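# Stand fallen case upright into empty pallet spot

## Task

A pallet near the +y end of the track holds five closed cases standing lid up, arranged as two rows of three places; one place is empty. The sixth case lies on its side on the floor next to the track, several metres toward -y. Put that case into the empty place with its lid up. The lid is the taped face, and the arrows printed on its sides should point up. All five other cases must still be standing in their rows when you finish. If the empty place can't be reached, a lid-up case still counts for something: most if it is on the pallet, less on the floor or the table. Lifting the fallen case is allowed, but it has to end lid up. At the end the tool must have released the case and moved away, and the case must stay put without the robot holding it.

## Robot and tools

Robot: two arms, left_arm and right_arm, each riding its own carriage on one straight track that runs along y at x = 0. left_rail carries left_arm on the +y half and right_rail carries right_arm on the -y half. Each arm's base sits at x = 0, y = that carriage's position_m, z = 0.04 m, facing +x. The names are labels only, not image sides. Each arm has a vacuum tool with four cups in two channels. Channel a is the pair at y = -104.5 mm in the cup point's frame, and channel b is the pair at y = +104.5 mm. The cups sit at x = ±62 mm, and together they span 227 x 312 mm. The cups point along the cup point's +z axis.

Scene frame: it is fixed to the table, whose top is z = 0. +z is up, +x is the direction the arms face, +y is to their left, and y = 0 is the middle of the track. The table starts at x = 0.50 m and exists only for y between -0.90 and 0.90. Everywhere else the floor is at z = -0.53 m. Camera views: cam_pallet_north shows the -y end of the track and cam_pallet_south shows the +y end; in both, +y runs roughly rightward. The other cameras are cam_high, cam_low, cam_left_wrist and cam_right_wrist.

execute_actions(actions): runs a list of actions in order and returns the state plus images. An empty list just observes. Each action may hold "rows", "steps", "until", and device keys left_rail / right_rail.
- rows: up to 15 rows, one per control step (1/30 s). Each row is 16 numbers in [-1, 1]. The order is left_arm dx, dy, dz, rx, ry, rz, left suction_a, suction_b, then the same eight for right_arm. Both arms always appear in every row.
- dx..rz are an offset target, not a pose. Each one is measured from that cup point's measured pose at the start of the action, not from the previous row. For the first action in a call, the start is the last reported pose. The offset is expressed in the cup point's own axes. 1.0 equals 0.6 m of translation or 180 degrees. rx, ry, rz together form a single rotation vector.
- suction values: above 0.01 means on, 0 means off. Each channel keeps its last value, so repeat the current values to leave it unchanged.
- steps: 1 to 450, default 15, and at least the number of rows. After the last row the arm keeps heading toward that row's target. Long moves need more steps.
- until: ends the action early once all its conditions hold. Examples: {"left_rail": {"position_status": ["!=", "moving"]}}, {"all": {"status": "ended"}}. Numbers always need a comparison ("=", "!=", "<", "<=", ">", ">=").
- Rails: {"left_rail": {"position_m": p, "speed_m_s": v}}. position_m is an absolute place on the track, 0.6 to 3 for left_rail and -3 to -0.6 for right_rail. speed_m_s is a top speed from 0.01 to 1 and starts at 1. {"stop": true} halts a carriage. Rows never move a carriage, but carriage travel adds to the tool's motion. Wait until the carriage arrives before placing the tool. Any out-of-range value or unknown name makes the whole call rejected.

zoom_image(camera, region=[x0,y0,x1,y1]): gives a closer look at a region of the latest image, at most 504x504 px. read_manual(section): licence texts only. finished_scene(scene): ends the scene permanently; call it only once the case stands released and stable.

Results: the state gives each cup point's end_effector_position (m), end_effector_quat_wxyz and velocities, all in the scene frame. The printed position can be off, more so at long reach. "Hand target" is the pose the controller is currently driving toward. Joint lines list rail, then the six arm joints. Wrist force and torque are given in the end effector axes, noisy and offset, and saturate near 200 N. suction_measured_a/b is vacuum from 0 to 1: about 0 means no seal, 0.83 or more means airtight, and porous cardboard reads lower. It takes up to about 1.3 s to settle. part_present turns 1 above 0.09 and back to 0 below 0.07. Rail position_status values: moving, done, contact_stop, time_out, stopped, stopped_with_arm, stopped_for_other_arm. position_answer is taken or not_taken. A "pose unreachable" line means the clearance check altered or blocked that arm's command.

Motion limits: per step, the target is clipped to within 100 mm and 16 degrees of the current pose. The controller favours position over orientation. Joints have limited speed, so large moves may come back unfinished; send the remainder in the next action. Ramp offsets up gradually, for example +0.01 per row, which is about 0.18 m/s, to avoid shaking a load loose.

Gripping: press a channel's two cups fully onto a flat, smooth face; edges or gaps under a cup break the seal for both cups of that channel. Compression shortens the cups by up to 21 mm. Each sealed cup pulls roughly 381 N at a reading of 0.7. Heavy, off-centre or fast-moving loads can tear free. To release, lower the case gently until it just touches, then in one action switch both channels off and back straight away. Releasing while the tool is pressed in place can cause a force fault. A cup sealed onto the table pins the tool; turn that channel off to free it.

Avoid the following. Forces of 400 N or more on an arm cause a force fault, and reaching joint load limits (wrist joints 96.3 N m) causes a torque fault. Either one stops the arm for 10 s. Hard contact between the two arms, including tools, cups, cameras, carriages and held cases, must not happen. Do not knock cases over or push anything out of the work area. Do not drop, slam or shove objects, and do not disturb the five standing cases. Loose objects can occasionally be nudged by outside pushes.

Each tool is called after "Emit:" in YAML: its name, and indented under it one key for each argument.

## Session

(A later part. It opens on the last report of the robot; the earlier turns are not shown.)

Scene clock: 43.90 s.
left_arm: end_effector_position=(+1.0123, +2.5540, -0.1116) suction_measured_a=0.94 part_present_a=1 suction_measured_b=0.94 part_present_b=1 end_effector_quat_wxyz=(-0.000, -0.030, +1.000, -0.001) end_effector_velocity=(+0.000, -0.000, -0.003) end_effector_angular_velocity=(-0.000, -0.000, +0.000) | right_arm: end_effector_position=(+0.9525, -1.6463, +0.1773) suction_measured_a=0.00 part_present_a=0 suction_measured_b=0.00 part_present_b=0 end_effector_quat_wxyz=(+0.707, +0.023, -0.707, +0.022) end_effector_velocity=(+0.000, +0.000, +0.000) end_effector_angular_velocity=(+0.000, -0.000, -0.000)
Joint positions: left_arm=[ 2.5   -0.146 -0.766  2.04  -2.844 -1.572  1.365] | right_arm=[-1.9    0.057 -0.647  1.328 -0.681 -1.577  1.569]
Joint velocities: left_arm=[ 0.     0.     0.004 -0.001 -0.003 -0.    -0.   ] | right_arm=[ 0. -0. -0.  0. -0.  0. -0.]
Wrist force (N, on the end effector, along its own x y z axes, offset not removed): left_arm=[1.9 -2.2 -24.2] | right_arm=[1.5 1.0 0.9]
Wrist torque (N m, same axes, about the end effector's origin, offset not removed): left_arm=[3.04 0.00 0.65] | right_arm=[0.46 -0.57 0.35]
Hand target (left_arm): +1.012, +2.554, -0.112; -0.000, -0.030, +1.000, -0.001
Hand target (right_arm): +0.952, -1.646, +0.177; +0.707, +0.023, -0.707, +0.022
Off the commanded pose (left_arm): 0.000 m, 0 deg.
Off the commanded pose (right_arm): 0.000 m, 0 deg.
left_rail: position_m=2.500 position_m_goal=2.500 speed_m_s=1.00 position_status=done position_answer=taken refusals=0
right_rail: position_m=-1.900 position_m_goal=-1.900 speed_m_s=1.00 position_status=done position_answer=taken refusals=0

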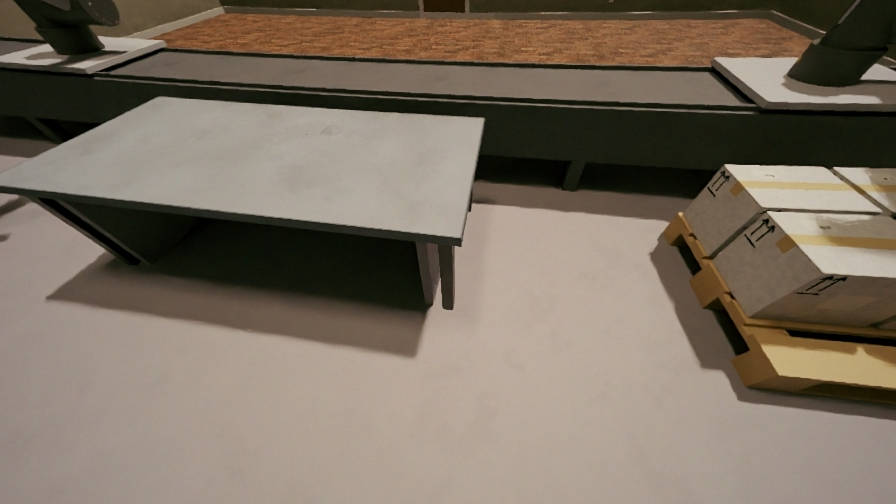

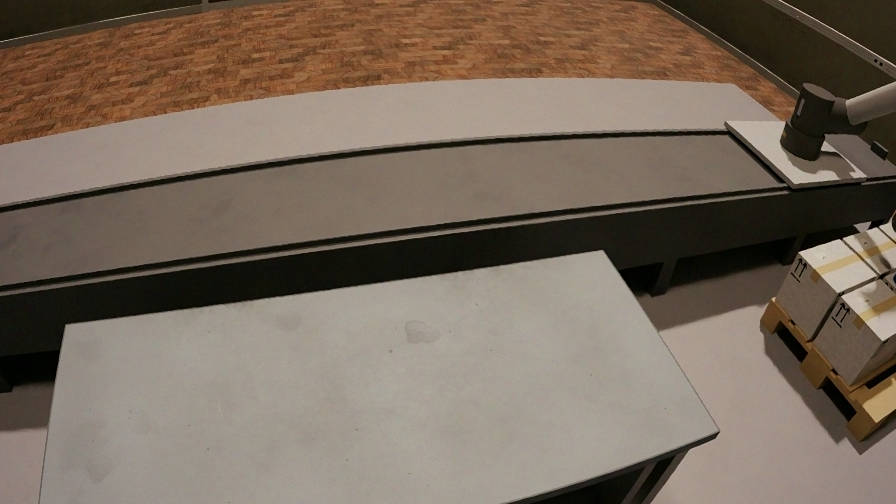

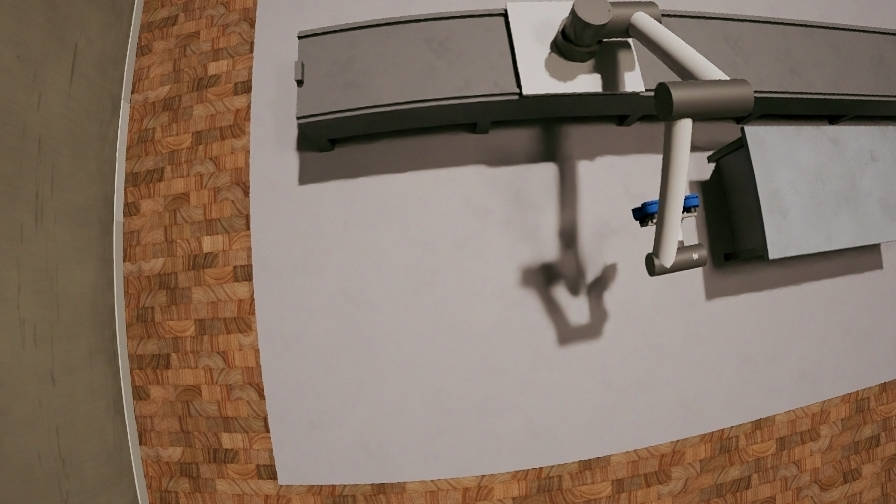

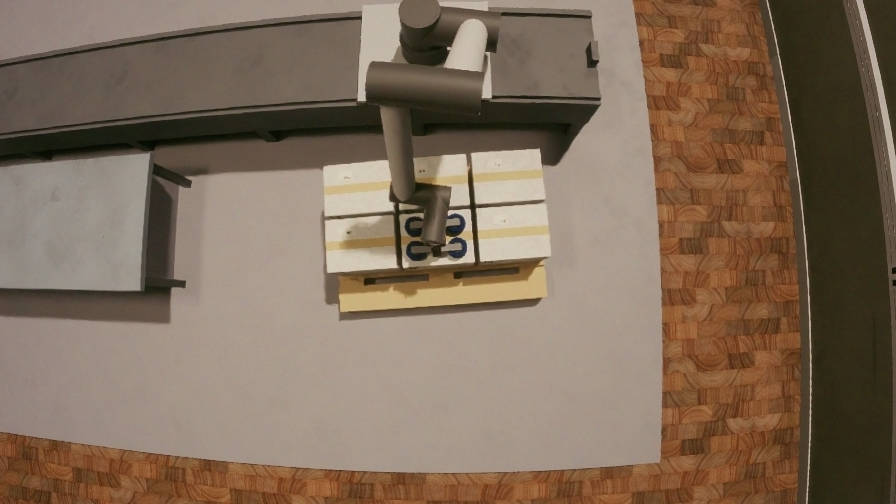

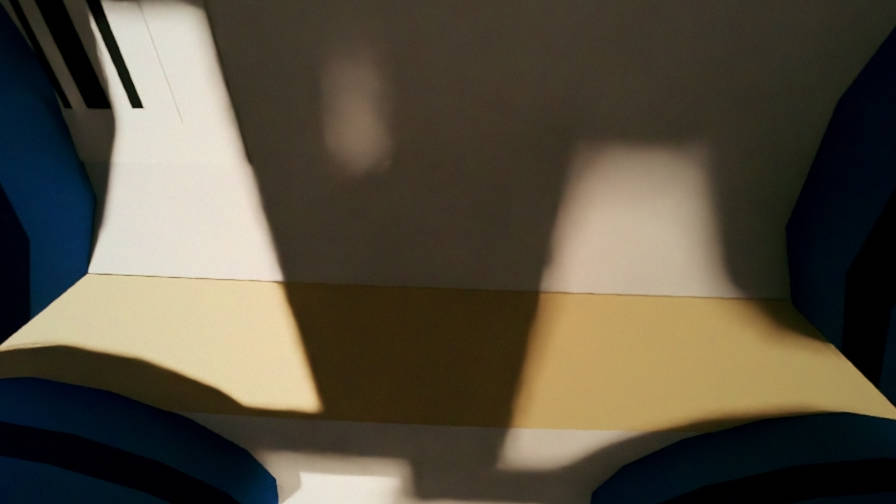

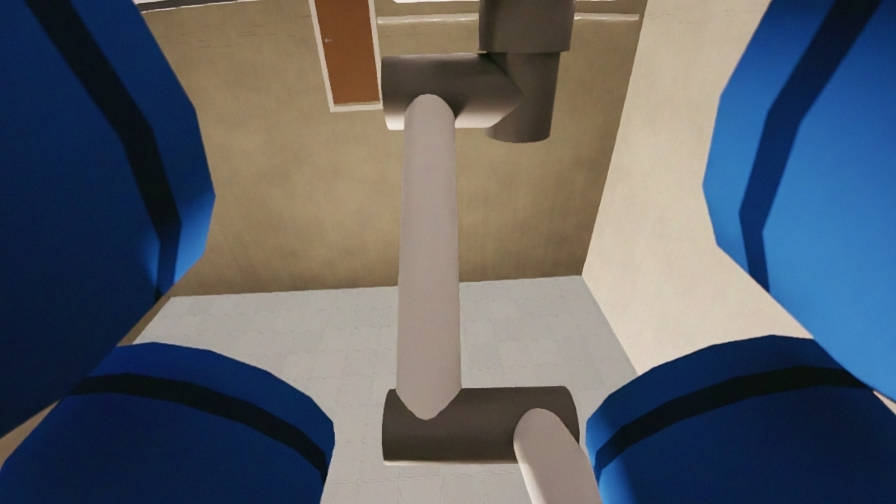

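Emit:
execute_actions:
  actions:
    - {"rows":[ [0,0,0.003,0,0,0,1,1, 0,0,0,0,0,0,0,0], [0,0,0.005,0,0,0,1,1, 0,0,0,0,0,0,0,0]],"steps":10}

Scene clock: 44.40 s.
left_arm: end_effector_position=(+1.0123, +2.5540, -0.1143) suction_measured_a=0.94 part_present_a=1 suction_measured_b=0.94 part_present_b=1 end_effector_quat_wxyz=(-0.000, -0.030, +1.000, -0.001) end_effector_velocity=(+0.000, -0.000, -0.003) end_effector_angular_velocity=(-0.000, -0.000, -0.000) | right_arm: end_effector_position=(+0.9525, -1.6463, +0.1773) suction_measured_a=0.00 part_present_a=0 suction_measured_b=0.00 part_present_b=0 end_effector_quat_wxyz=(+0.707, +0.023, -0.707, +0.022) end_effector_velocity=(+0.000, +0.000, +0.000) end_effector_angular_velocity=(+0.000, -0.000, +0.000)
Joint positions: left_arm=[ 2.5   -0.146 -0.762  2.039 -2.847 -1.572  1.365] | right_arm=[-1.9    0.057 -0.647  1.328 -0.681 -1.577  1.569]
Joint velocities: left_arm=[ 0.     0.     0.003 -0.    -0.003 -0.     0.   ] | right_arm=[ 0.  0. -0.  0.  0. -0. -0.]
Wrist force (N, on the end effector, along its own x y z axes, offset not removed): left_arm=[3.0 -1.0 -24.1] | right_arm=[3.8 -1.0 -0.3]
Wrist torque (N m, same axes, about the end effector's origin, offset not removed): left_arm=[3.24 -0.15 0.67] | right_arm=[0.17 -0.88 0.24]
Hand target (left_arm): +1.012, +2.554, -0.115; -0.000, -0.030, +1.000, -0.001
Hand target (right_arm): +0.952, -1.646, +0.177; +0.707, +0.023, -0.707, +0.022
Off the commanded pose (left_arm): 0.000 m, 0 deg.
Off the commanded pose (right_arm): 0.000 m, 0 deg.
left_rail: position_m=2.500 position_m_goal=2.500 speed_m_s=1.00 position_status=done position_answer=taken refusals=0
right_rail: position_m=-1.900 position_m_goal=-1.900 speed_m_s=1.00 position_status=done position_answer=taken refusals=0

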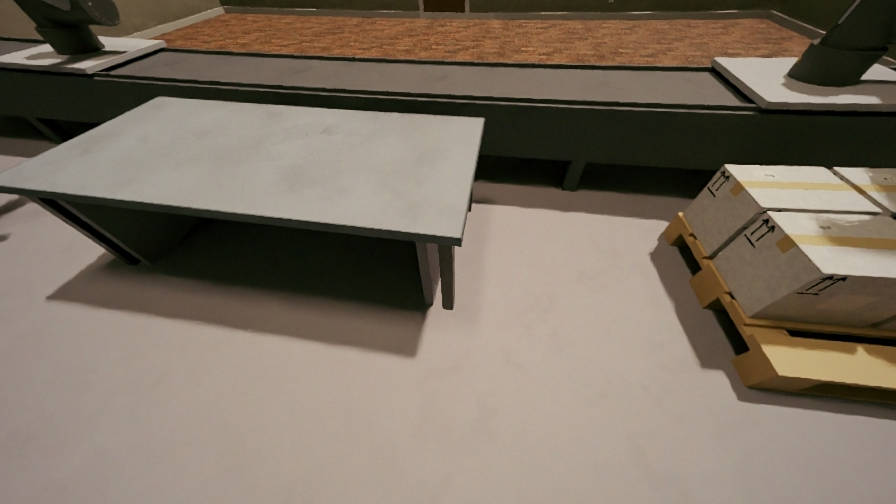

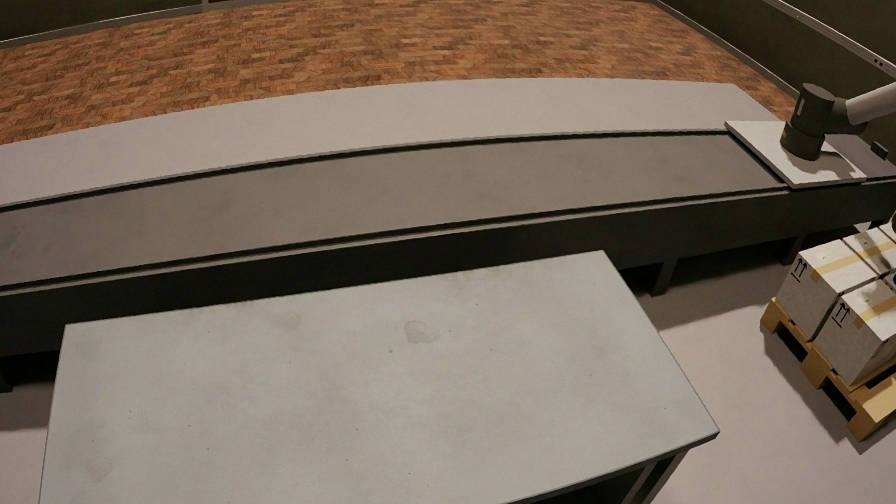

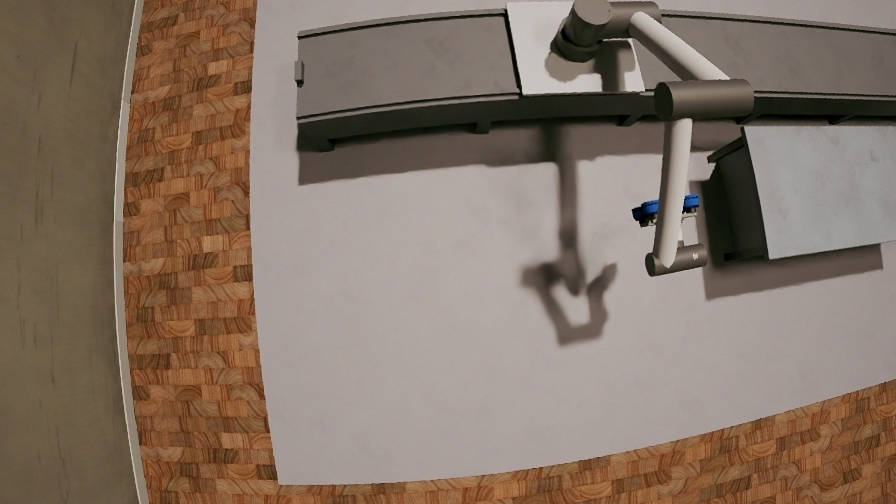

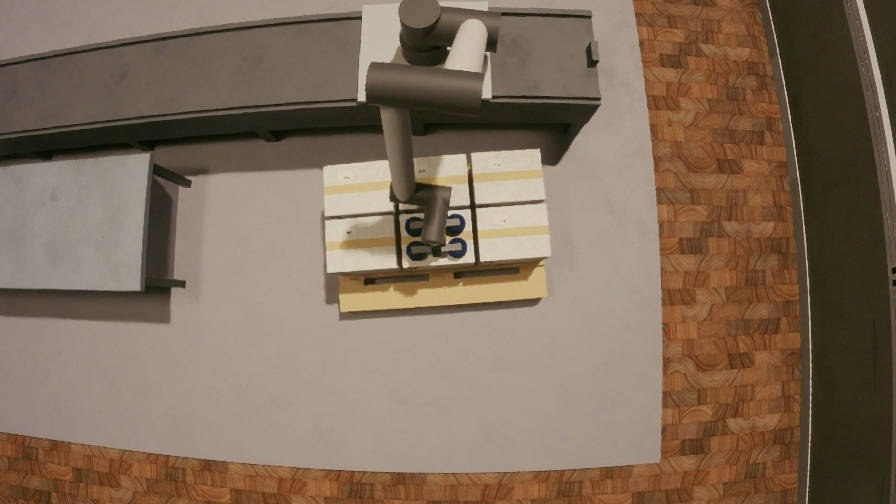

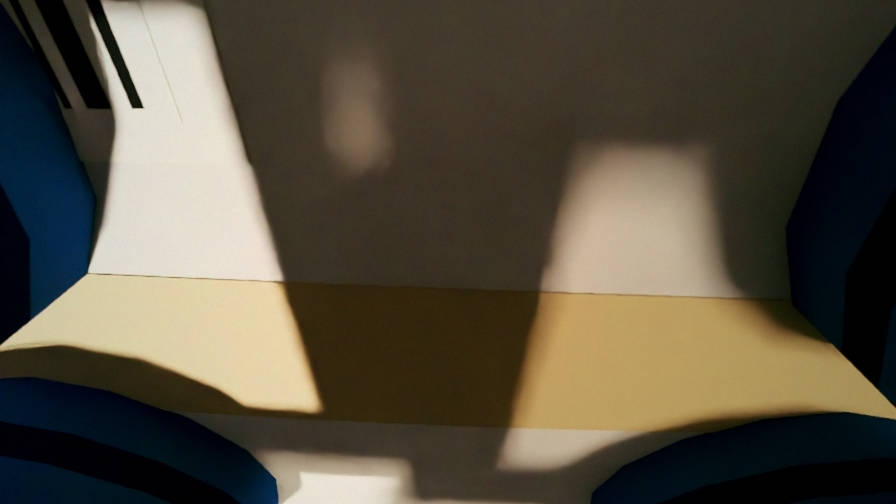

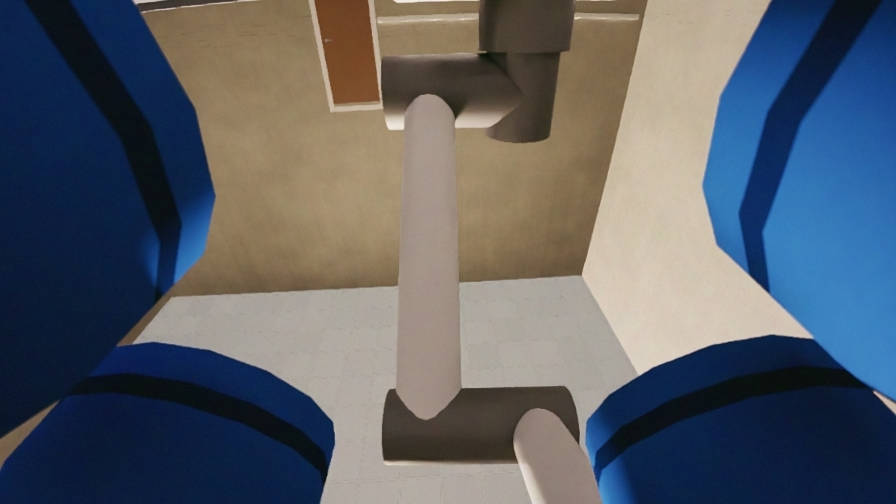

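Emit:
execute_actions:
  actions:
    - {"rows":[ [0,0,0.003,0,0,0,1,1, 0,0,0,0,0,0,0,0], [0,0,0.0047,0,0,0,1,1, 0,0,0,0,0,0,0,0]],"steps":10}

Scene clock: 44.90 s.
left_arm: end_effector_position=(+1.0125, +2.5540, -0.1165) suction_measured_a=0.94 part_present_a=1 suction_measured_b=0.94 part_present_b=1 end_effector_quat_wxyz=(-0.000, -0.030, +1.000, -0.001) end_effector_velocity=(+0.001, -0.000, -0.001) end_effector_angular_velocity=(-0.000, -0.001, +0.000) | right_arm: end_effector_position=(+0.9525, -1.6463, +0.1773) suction_measured_a=0.00 part_present_a=0 suction_measured_b=0.00 part_present_b=0 end_effector_quat_wxyz=(+0.707, +0.023, -0.707, +0.022) end_effector_velocity=(+0.000, -0.000, +0.000) end_effector_angular_velocity=(-0.000, -0.000, +0.000)
Joint positions: left_arm=[ 2.5   -0.146 -0.759  2.039 -2.85  -1.572  1.365] | right_arm=[-1.9    0.057 -0.647  1.328 -0.681 -1.577  1.569]
Joint velocities: left_arm=[ 0.     0.     0.002 -0.    -0.003  0.    -0.   ] | right_arm=[ 0. -0. -0.  0.  0. -0.  0.]
Wrist force (N, on the end effector, along its own x y z axes, offset not removed): left_arm=[22.4 -1.9 -88.5] | right_arm=[2.1 -2.2 -1.6]
Wrist torque (N m, same axes, about the end effector's origin, offset not removed): left_arm=[-2.48 -2.69 -0.46] | right_arm=[0.06 -0.78 0.21]
Hand target (left_arm): +1.012, +2.554, -0.117; -0.000, -0.030, +1.000, -0.001
Hand target (right_arm): +0.952, -1.646, +0.177; +0.707, +0.023, -0.707, +0.022
Off the commanded pose (left_arm): 0.001 m, 0 deg.
Off the commanded pose (right_arm): 0.000 m, 0 deg.
left_rail: position_m=2.500 position_m_goal=2.500 speed_m_s=1.00 position_status=done position_answer=taken refusals=0
right_rail: position_m=-1.900 position_m_goal=-1.900 speed_m_s=1.00 position_status=done position_answer=taken refusals=0

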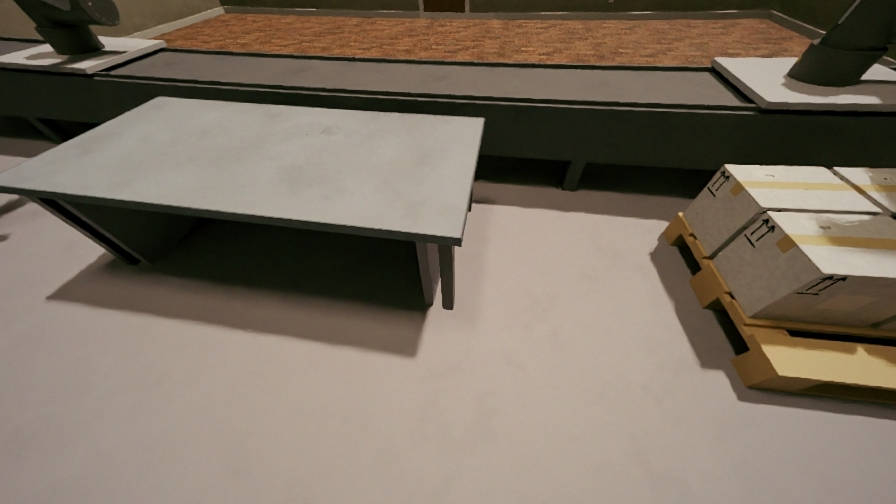

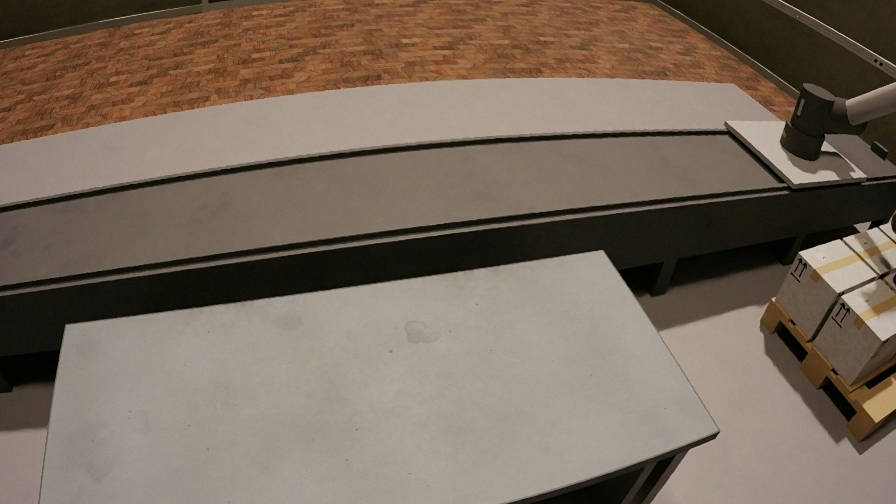

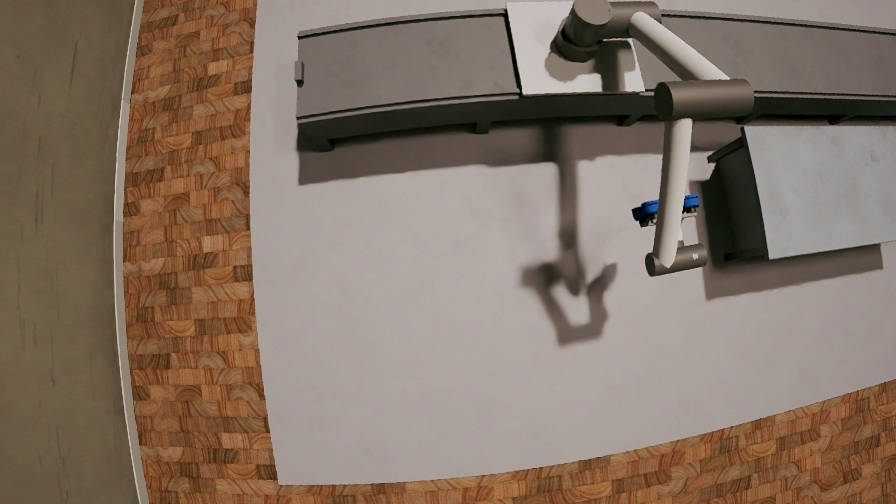

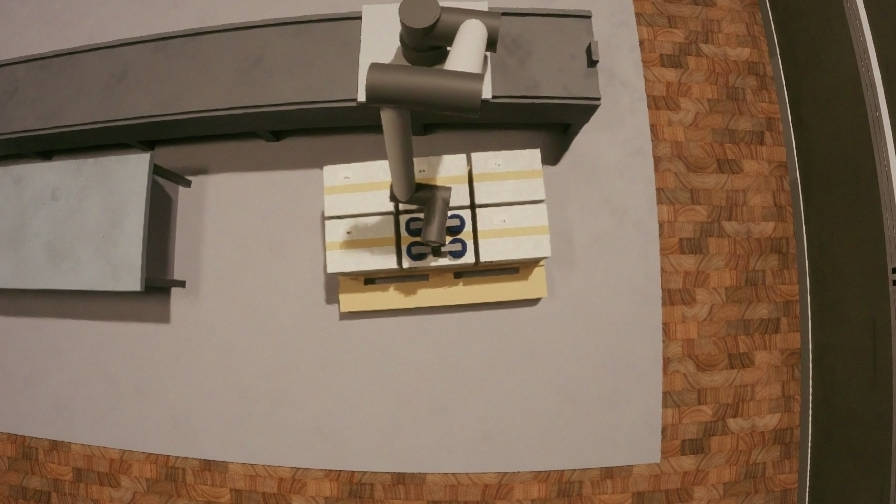

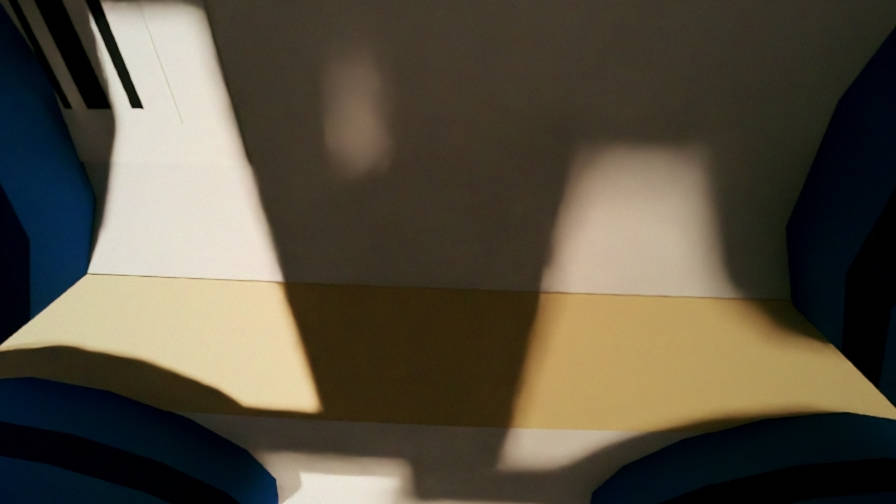

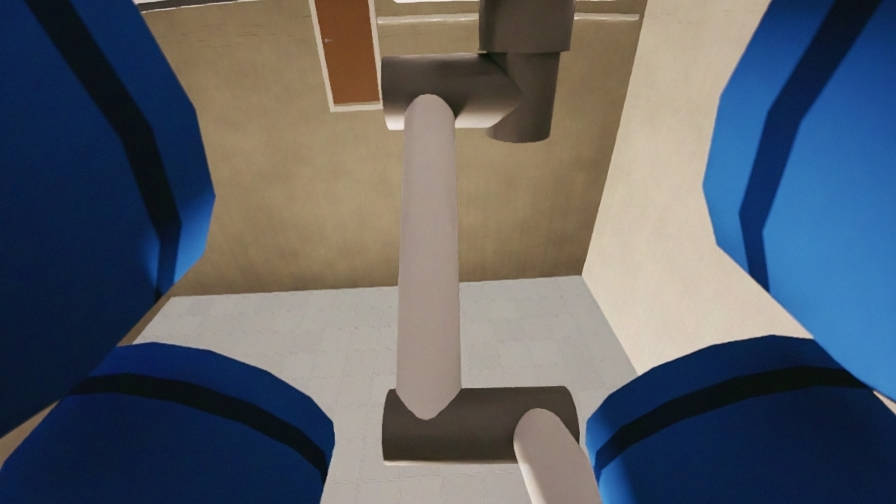

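Emit:
execute_actions:
  actions:
    - {"rows":[ [0,0,-0.04,0,0,0,0,0, 0,0,0,0,0,0,0,0], [0,0,-0.045,0,0,0,0,0, 0,0,0,0,0,0,0,0], [0,0,-0.05,0,0,0,0,0, 0,0,0,0,0,0,0,0], [0,0,-0.057,0,0,0,0,0, 0,0,0,0,0,0,0,0], [0,0,-0.066,0,0,0,0,0, 0,0,0,0,0,0,0,0], [0,0,-0.078,0,0,0,0,0, 0,0,0,0,0,0,0,0], [0,0,-0.095,0,0,0,0,0, 0,0,0,0,0,0,0,0], [0,0,-0.12,0,0,0,0,0, 0,0,0,0,0,0,0,0], [0,0,-0.15,0,0,0,0,0, 0,0,0,0,0,0,0,0], [0,0,-0.19,0,0,0,0,0, 0,0,0,0,0,0,0,0], [0,0,-0.24,0,0,0,0,0, 0,0,0,0,0,0,0,0], [0,0,-0.7,0,0,0,0,0, 0,0,0,0,0,0,0,0]],"steps":40}

Scene clock: 46.70 s.
left_arm: end_effector_position=(+1.0123, +2.5544, +0.2986) suction_measured_a=0.01 part_present_a=0 suction_measured_b=0.01 part_present_b=0 end_effector_quat_wxyz=(+0.001, -0.030, +1.000, -0.001) end_effector_velocity=(-0.002, -0.001, +0.036) end_effector_angular_velocity=(+0.001, +0.011, -0.000) | right_arm: end_effector_position=(+0.9525, -1.6463, +0.1773) suction_measured_a=0.00 part_present_a=0 suction_measured_b=0.00 part_present_b=0 end_effector_quat_wxyz=(+0.707, +0.023, -0.707, +0.022) end_effector_velocity=(-0.000, +0.000, -0.000) end_effector_angular_velocity=(-0.000, +0.000, +0.000)
Joint positions: left_arm=[ 2.5   -0.146 -1.214  1.965 -2.323 -1.572  1.366] | right_arm=[-1.9    0.057 -0.647  1.328 -0.681 -1.577  1.569]
Joint velocities: left_arm=[ 0.    -0.001 -0.031 -0.022  0.064 -0.001 -0.001] | right_arm=[ 0.  0.  0. -0.  0. -0.  0.]
Wrist force (N, on the end effector, along its own x y z axes, offset not removed): left_arm=[1.5 0.8 4.3] | right_arm=[3.8 -1.0 1.2]
Wrist torque (N m, same axes, about the end effector's origin, offset not removed): left_arm=[0.50 -0.64 0.60] | right_arm=[0.24 -0.84 0.29]
Hand target (left_arm): +1.012, +2.554, +0.303; -0.000, -0.030, +1.000, -0.001
Hand target (right_arm): +0.952, -1.646, +0.177; +0.707, +0.023, -0.707, +0.022
Off the commanded pose (left_arm): 0.005 m, 0 deg.
Off the commanded pose (right_arm): 0.000 m, 0 deg.
left_rail: position_m=2.500 position_m_goal=2.500 speed_m_s=1.00 position_status=done position_answer=taken refusals=0
right_rail: position_m=-1.900 position_m_goal=-1.900 speed_m_s=1.00 position_status=done position_answer=taken refusals=0

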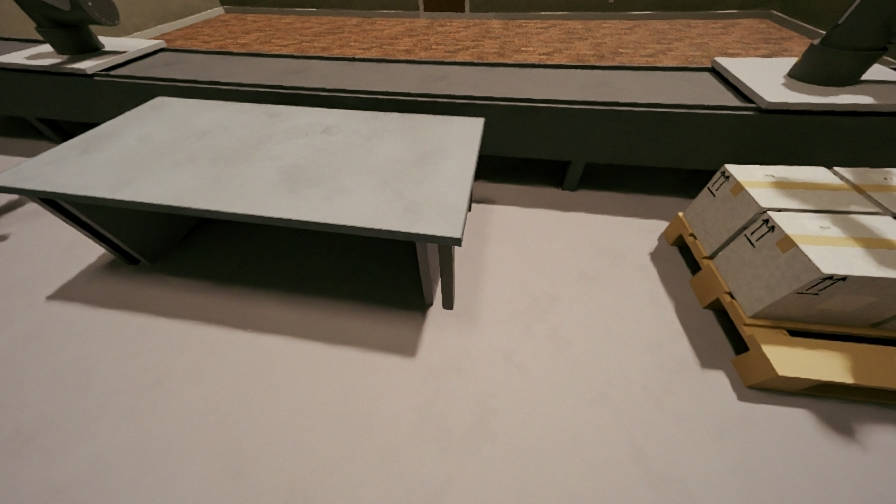

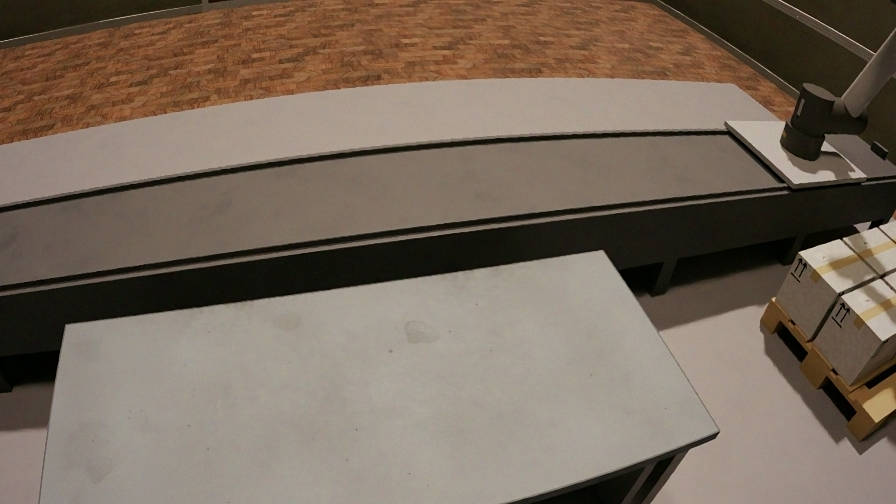

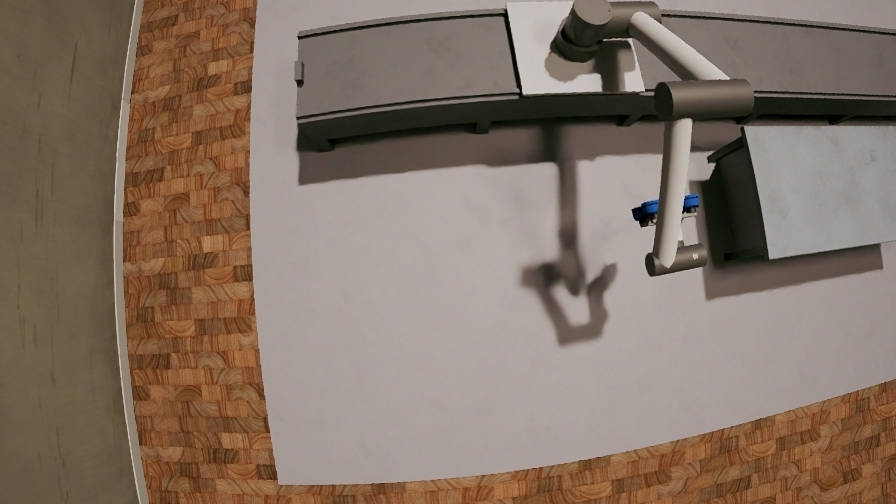

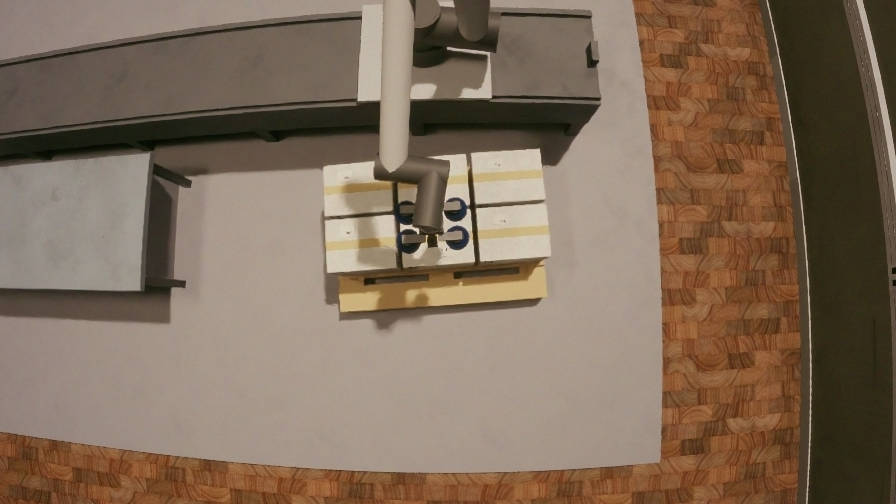

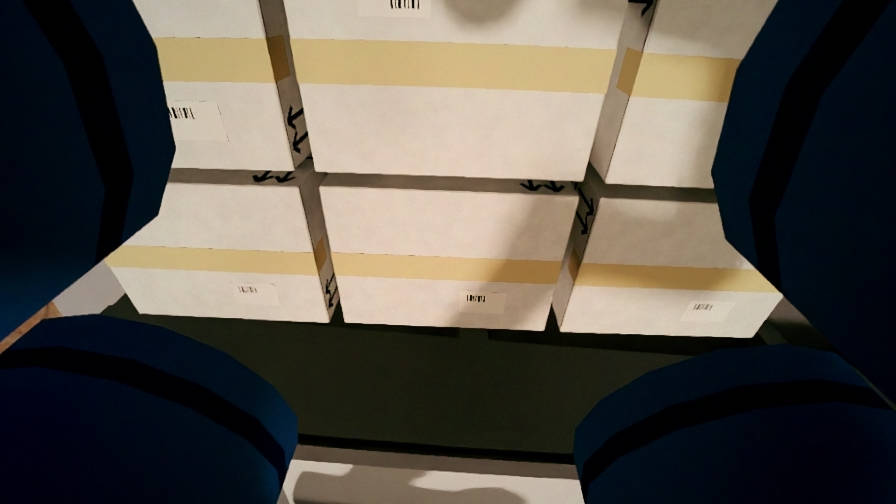

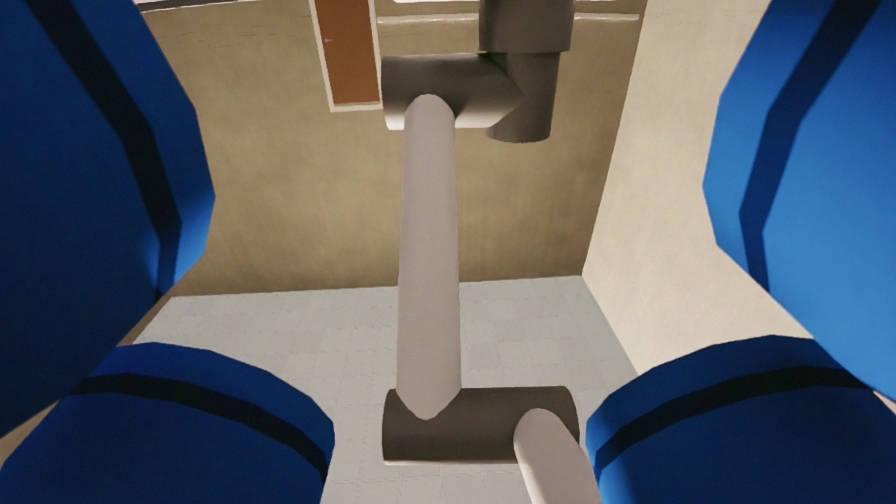

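Emit:
execute_actions:
  actions: []

Scene clock: 47.90 s.
left_arm: end_effector_position=(+1.0121, +2.5542, +0.3033) suction_measured_a=0.01 part_present_a=0 suction_measured_b=0.01 part_present_b=0 end_effector_quat_wxyz=(-0.000, -0.030, +1.000, -0.001) end_effector_velocity=(-0.000, +0.000, +0.000) end_effector_angular_velocity=(-0.000, -0.000, +0.000) | right_arm: end_effector_position=(+0.9525, -1.6463, +0.1773) suction_measured_a=0.00 part_present_a=0 suction_measured_b=0.00 part_present_b=0 end_effector_quat_wxyz=(+0.707, +0.023, -0.707, +0.022) end_effector_velocity=(+0.000, -0.000, +0.000) end_effector_angular_velocity=(+0.000, -0.000, -0.000)
Joint positions: left_arm=[ 2.5   -0.146 -1.218  1.962 -2.315 -1.572  1.365] | right_arm=[-1.9    0.057 -0.647  1.328 -0.681 -1.577  1.569]
Joint velocities: left_arm=[ 0.  0. -0.  0. -0.  0.  0.] | right_arm=[ 0. -0. -0.  0. -0.  0.  0.]
Wrist force (N, on the end effector, along its own x y z axes, offset not removed): left_arm=[3.0 -4.0 5.0] | right_arm=[4.7 -0.4 -2.7]
Wrist torque (N m, same axes, about the end effector's origin, offset not removed): left_arm=[-0.27 -0.86 0.55] | right_arm=[0.19 -1.08 0.38]
Hand target (left_arm): +1.012, +2.554, +0.303; -0.000, -0.030, +1.000, -0.001
Hand target (right_arm): +0.952, -1.646, +0.177; +0.707, +0.023, -0.707, +0.022
Off the commanded pose (left_arm): 0.001 m, 0 deg.
Off the commanded pose (right_arm): 0.000 m, 0 deg.
left_rail: position_m=2.500 position_m_goal=2.500 speed_m_s=1.00 position_status=done position_answer=taken refusals=0
right_rail: position_m=-1.900 position_m_goal=-1.900 speed_m_s=1.00 position_status=done position_answer=taken refusals=0

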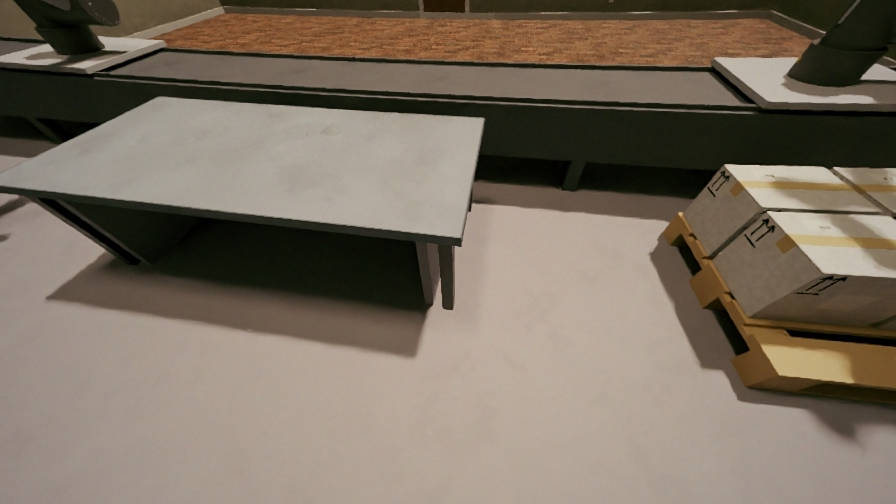

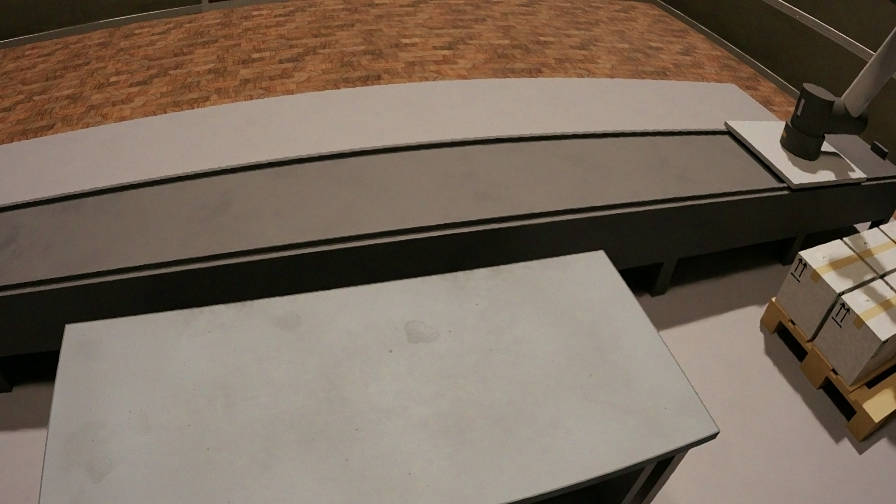

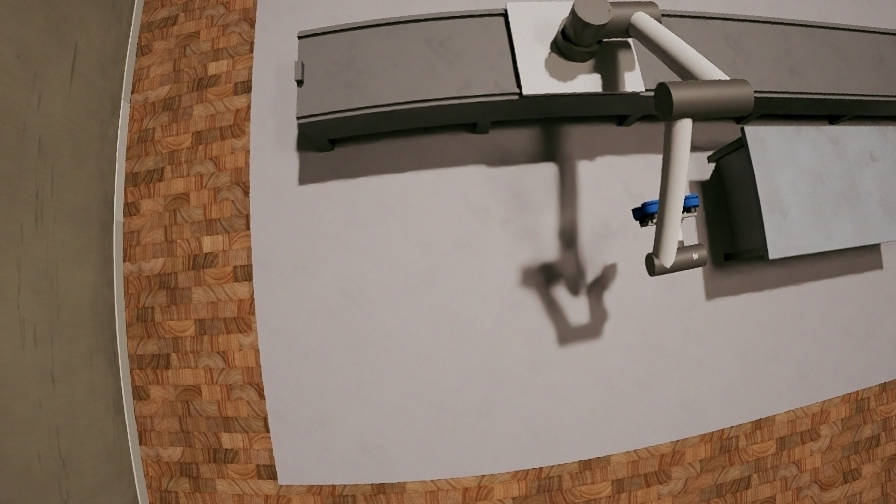

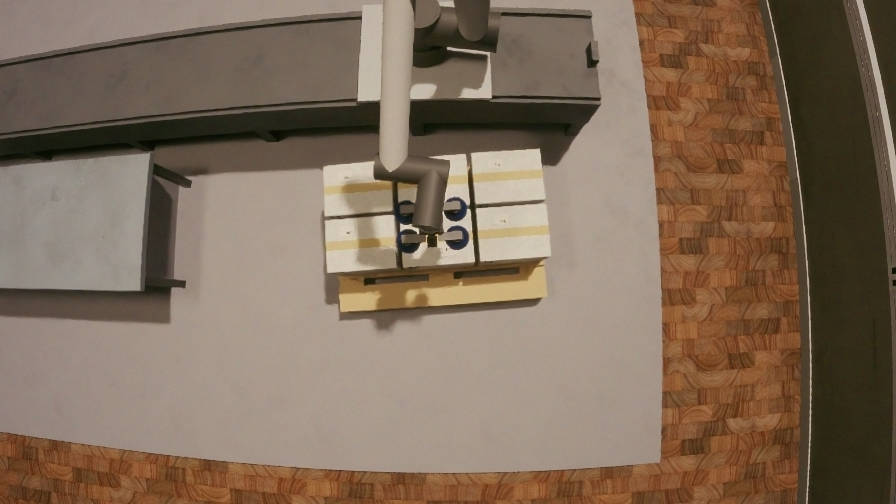

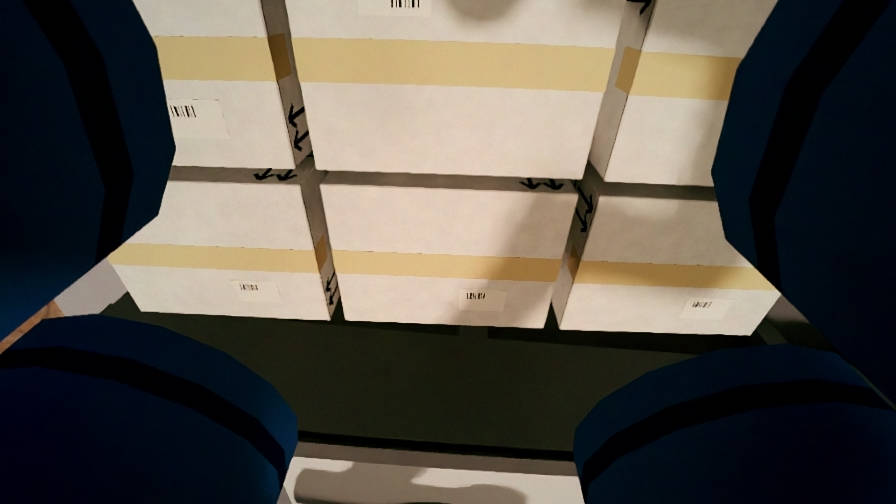

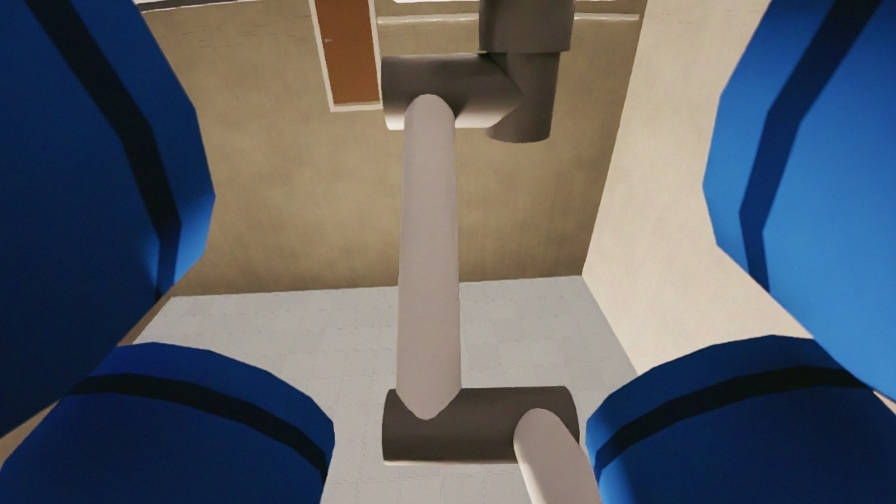

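Emit:
finished_scene:
  scene: 1

The scene is finished: the task was done.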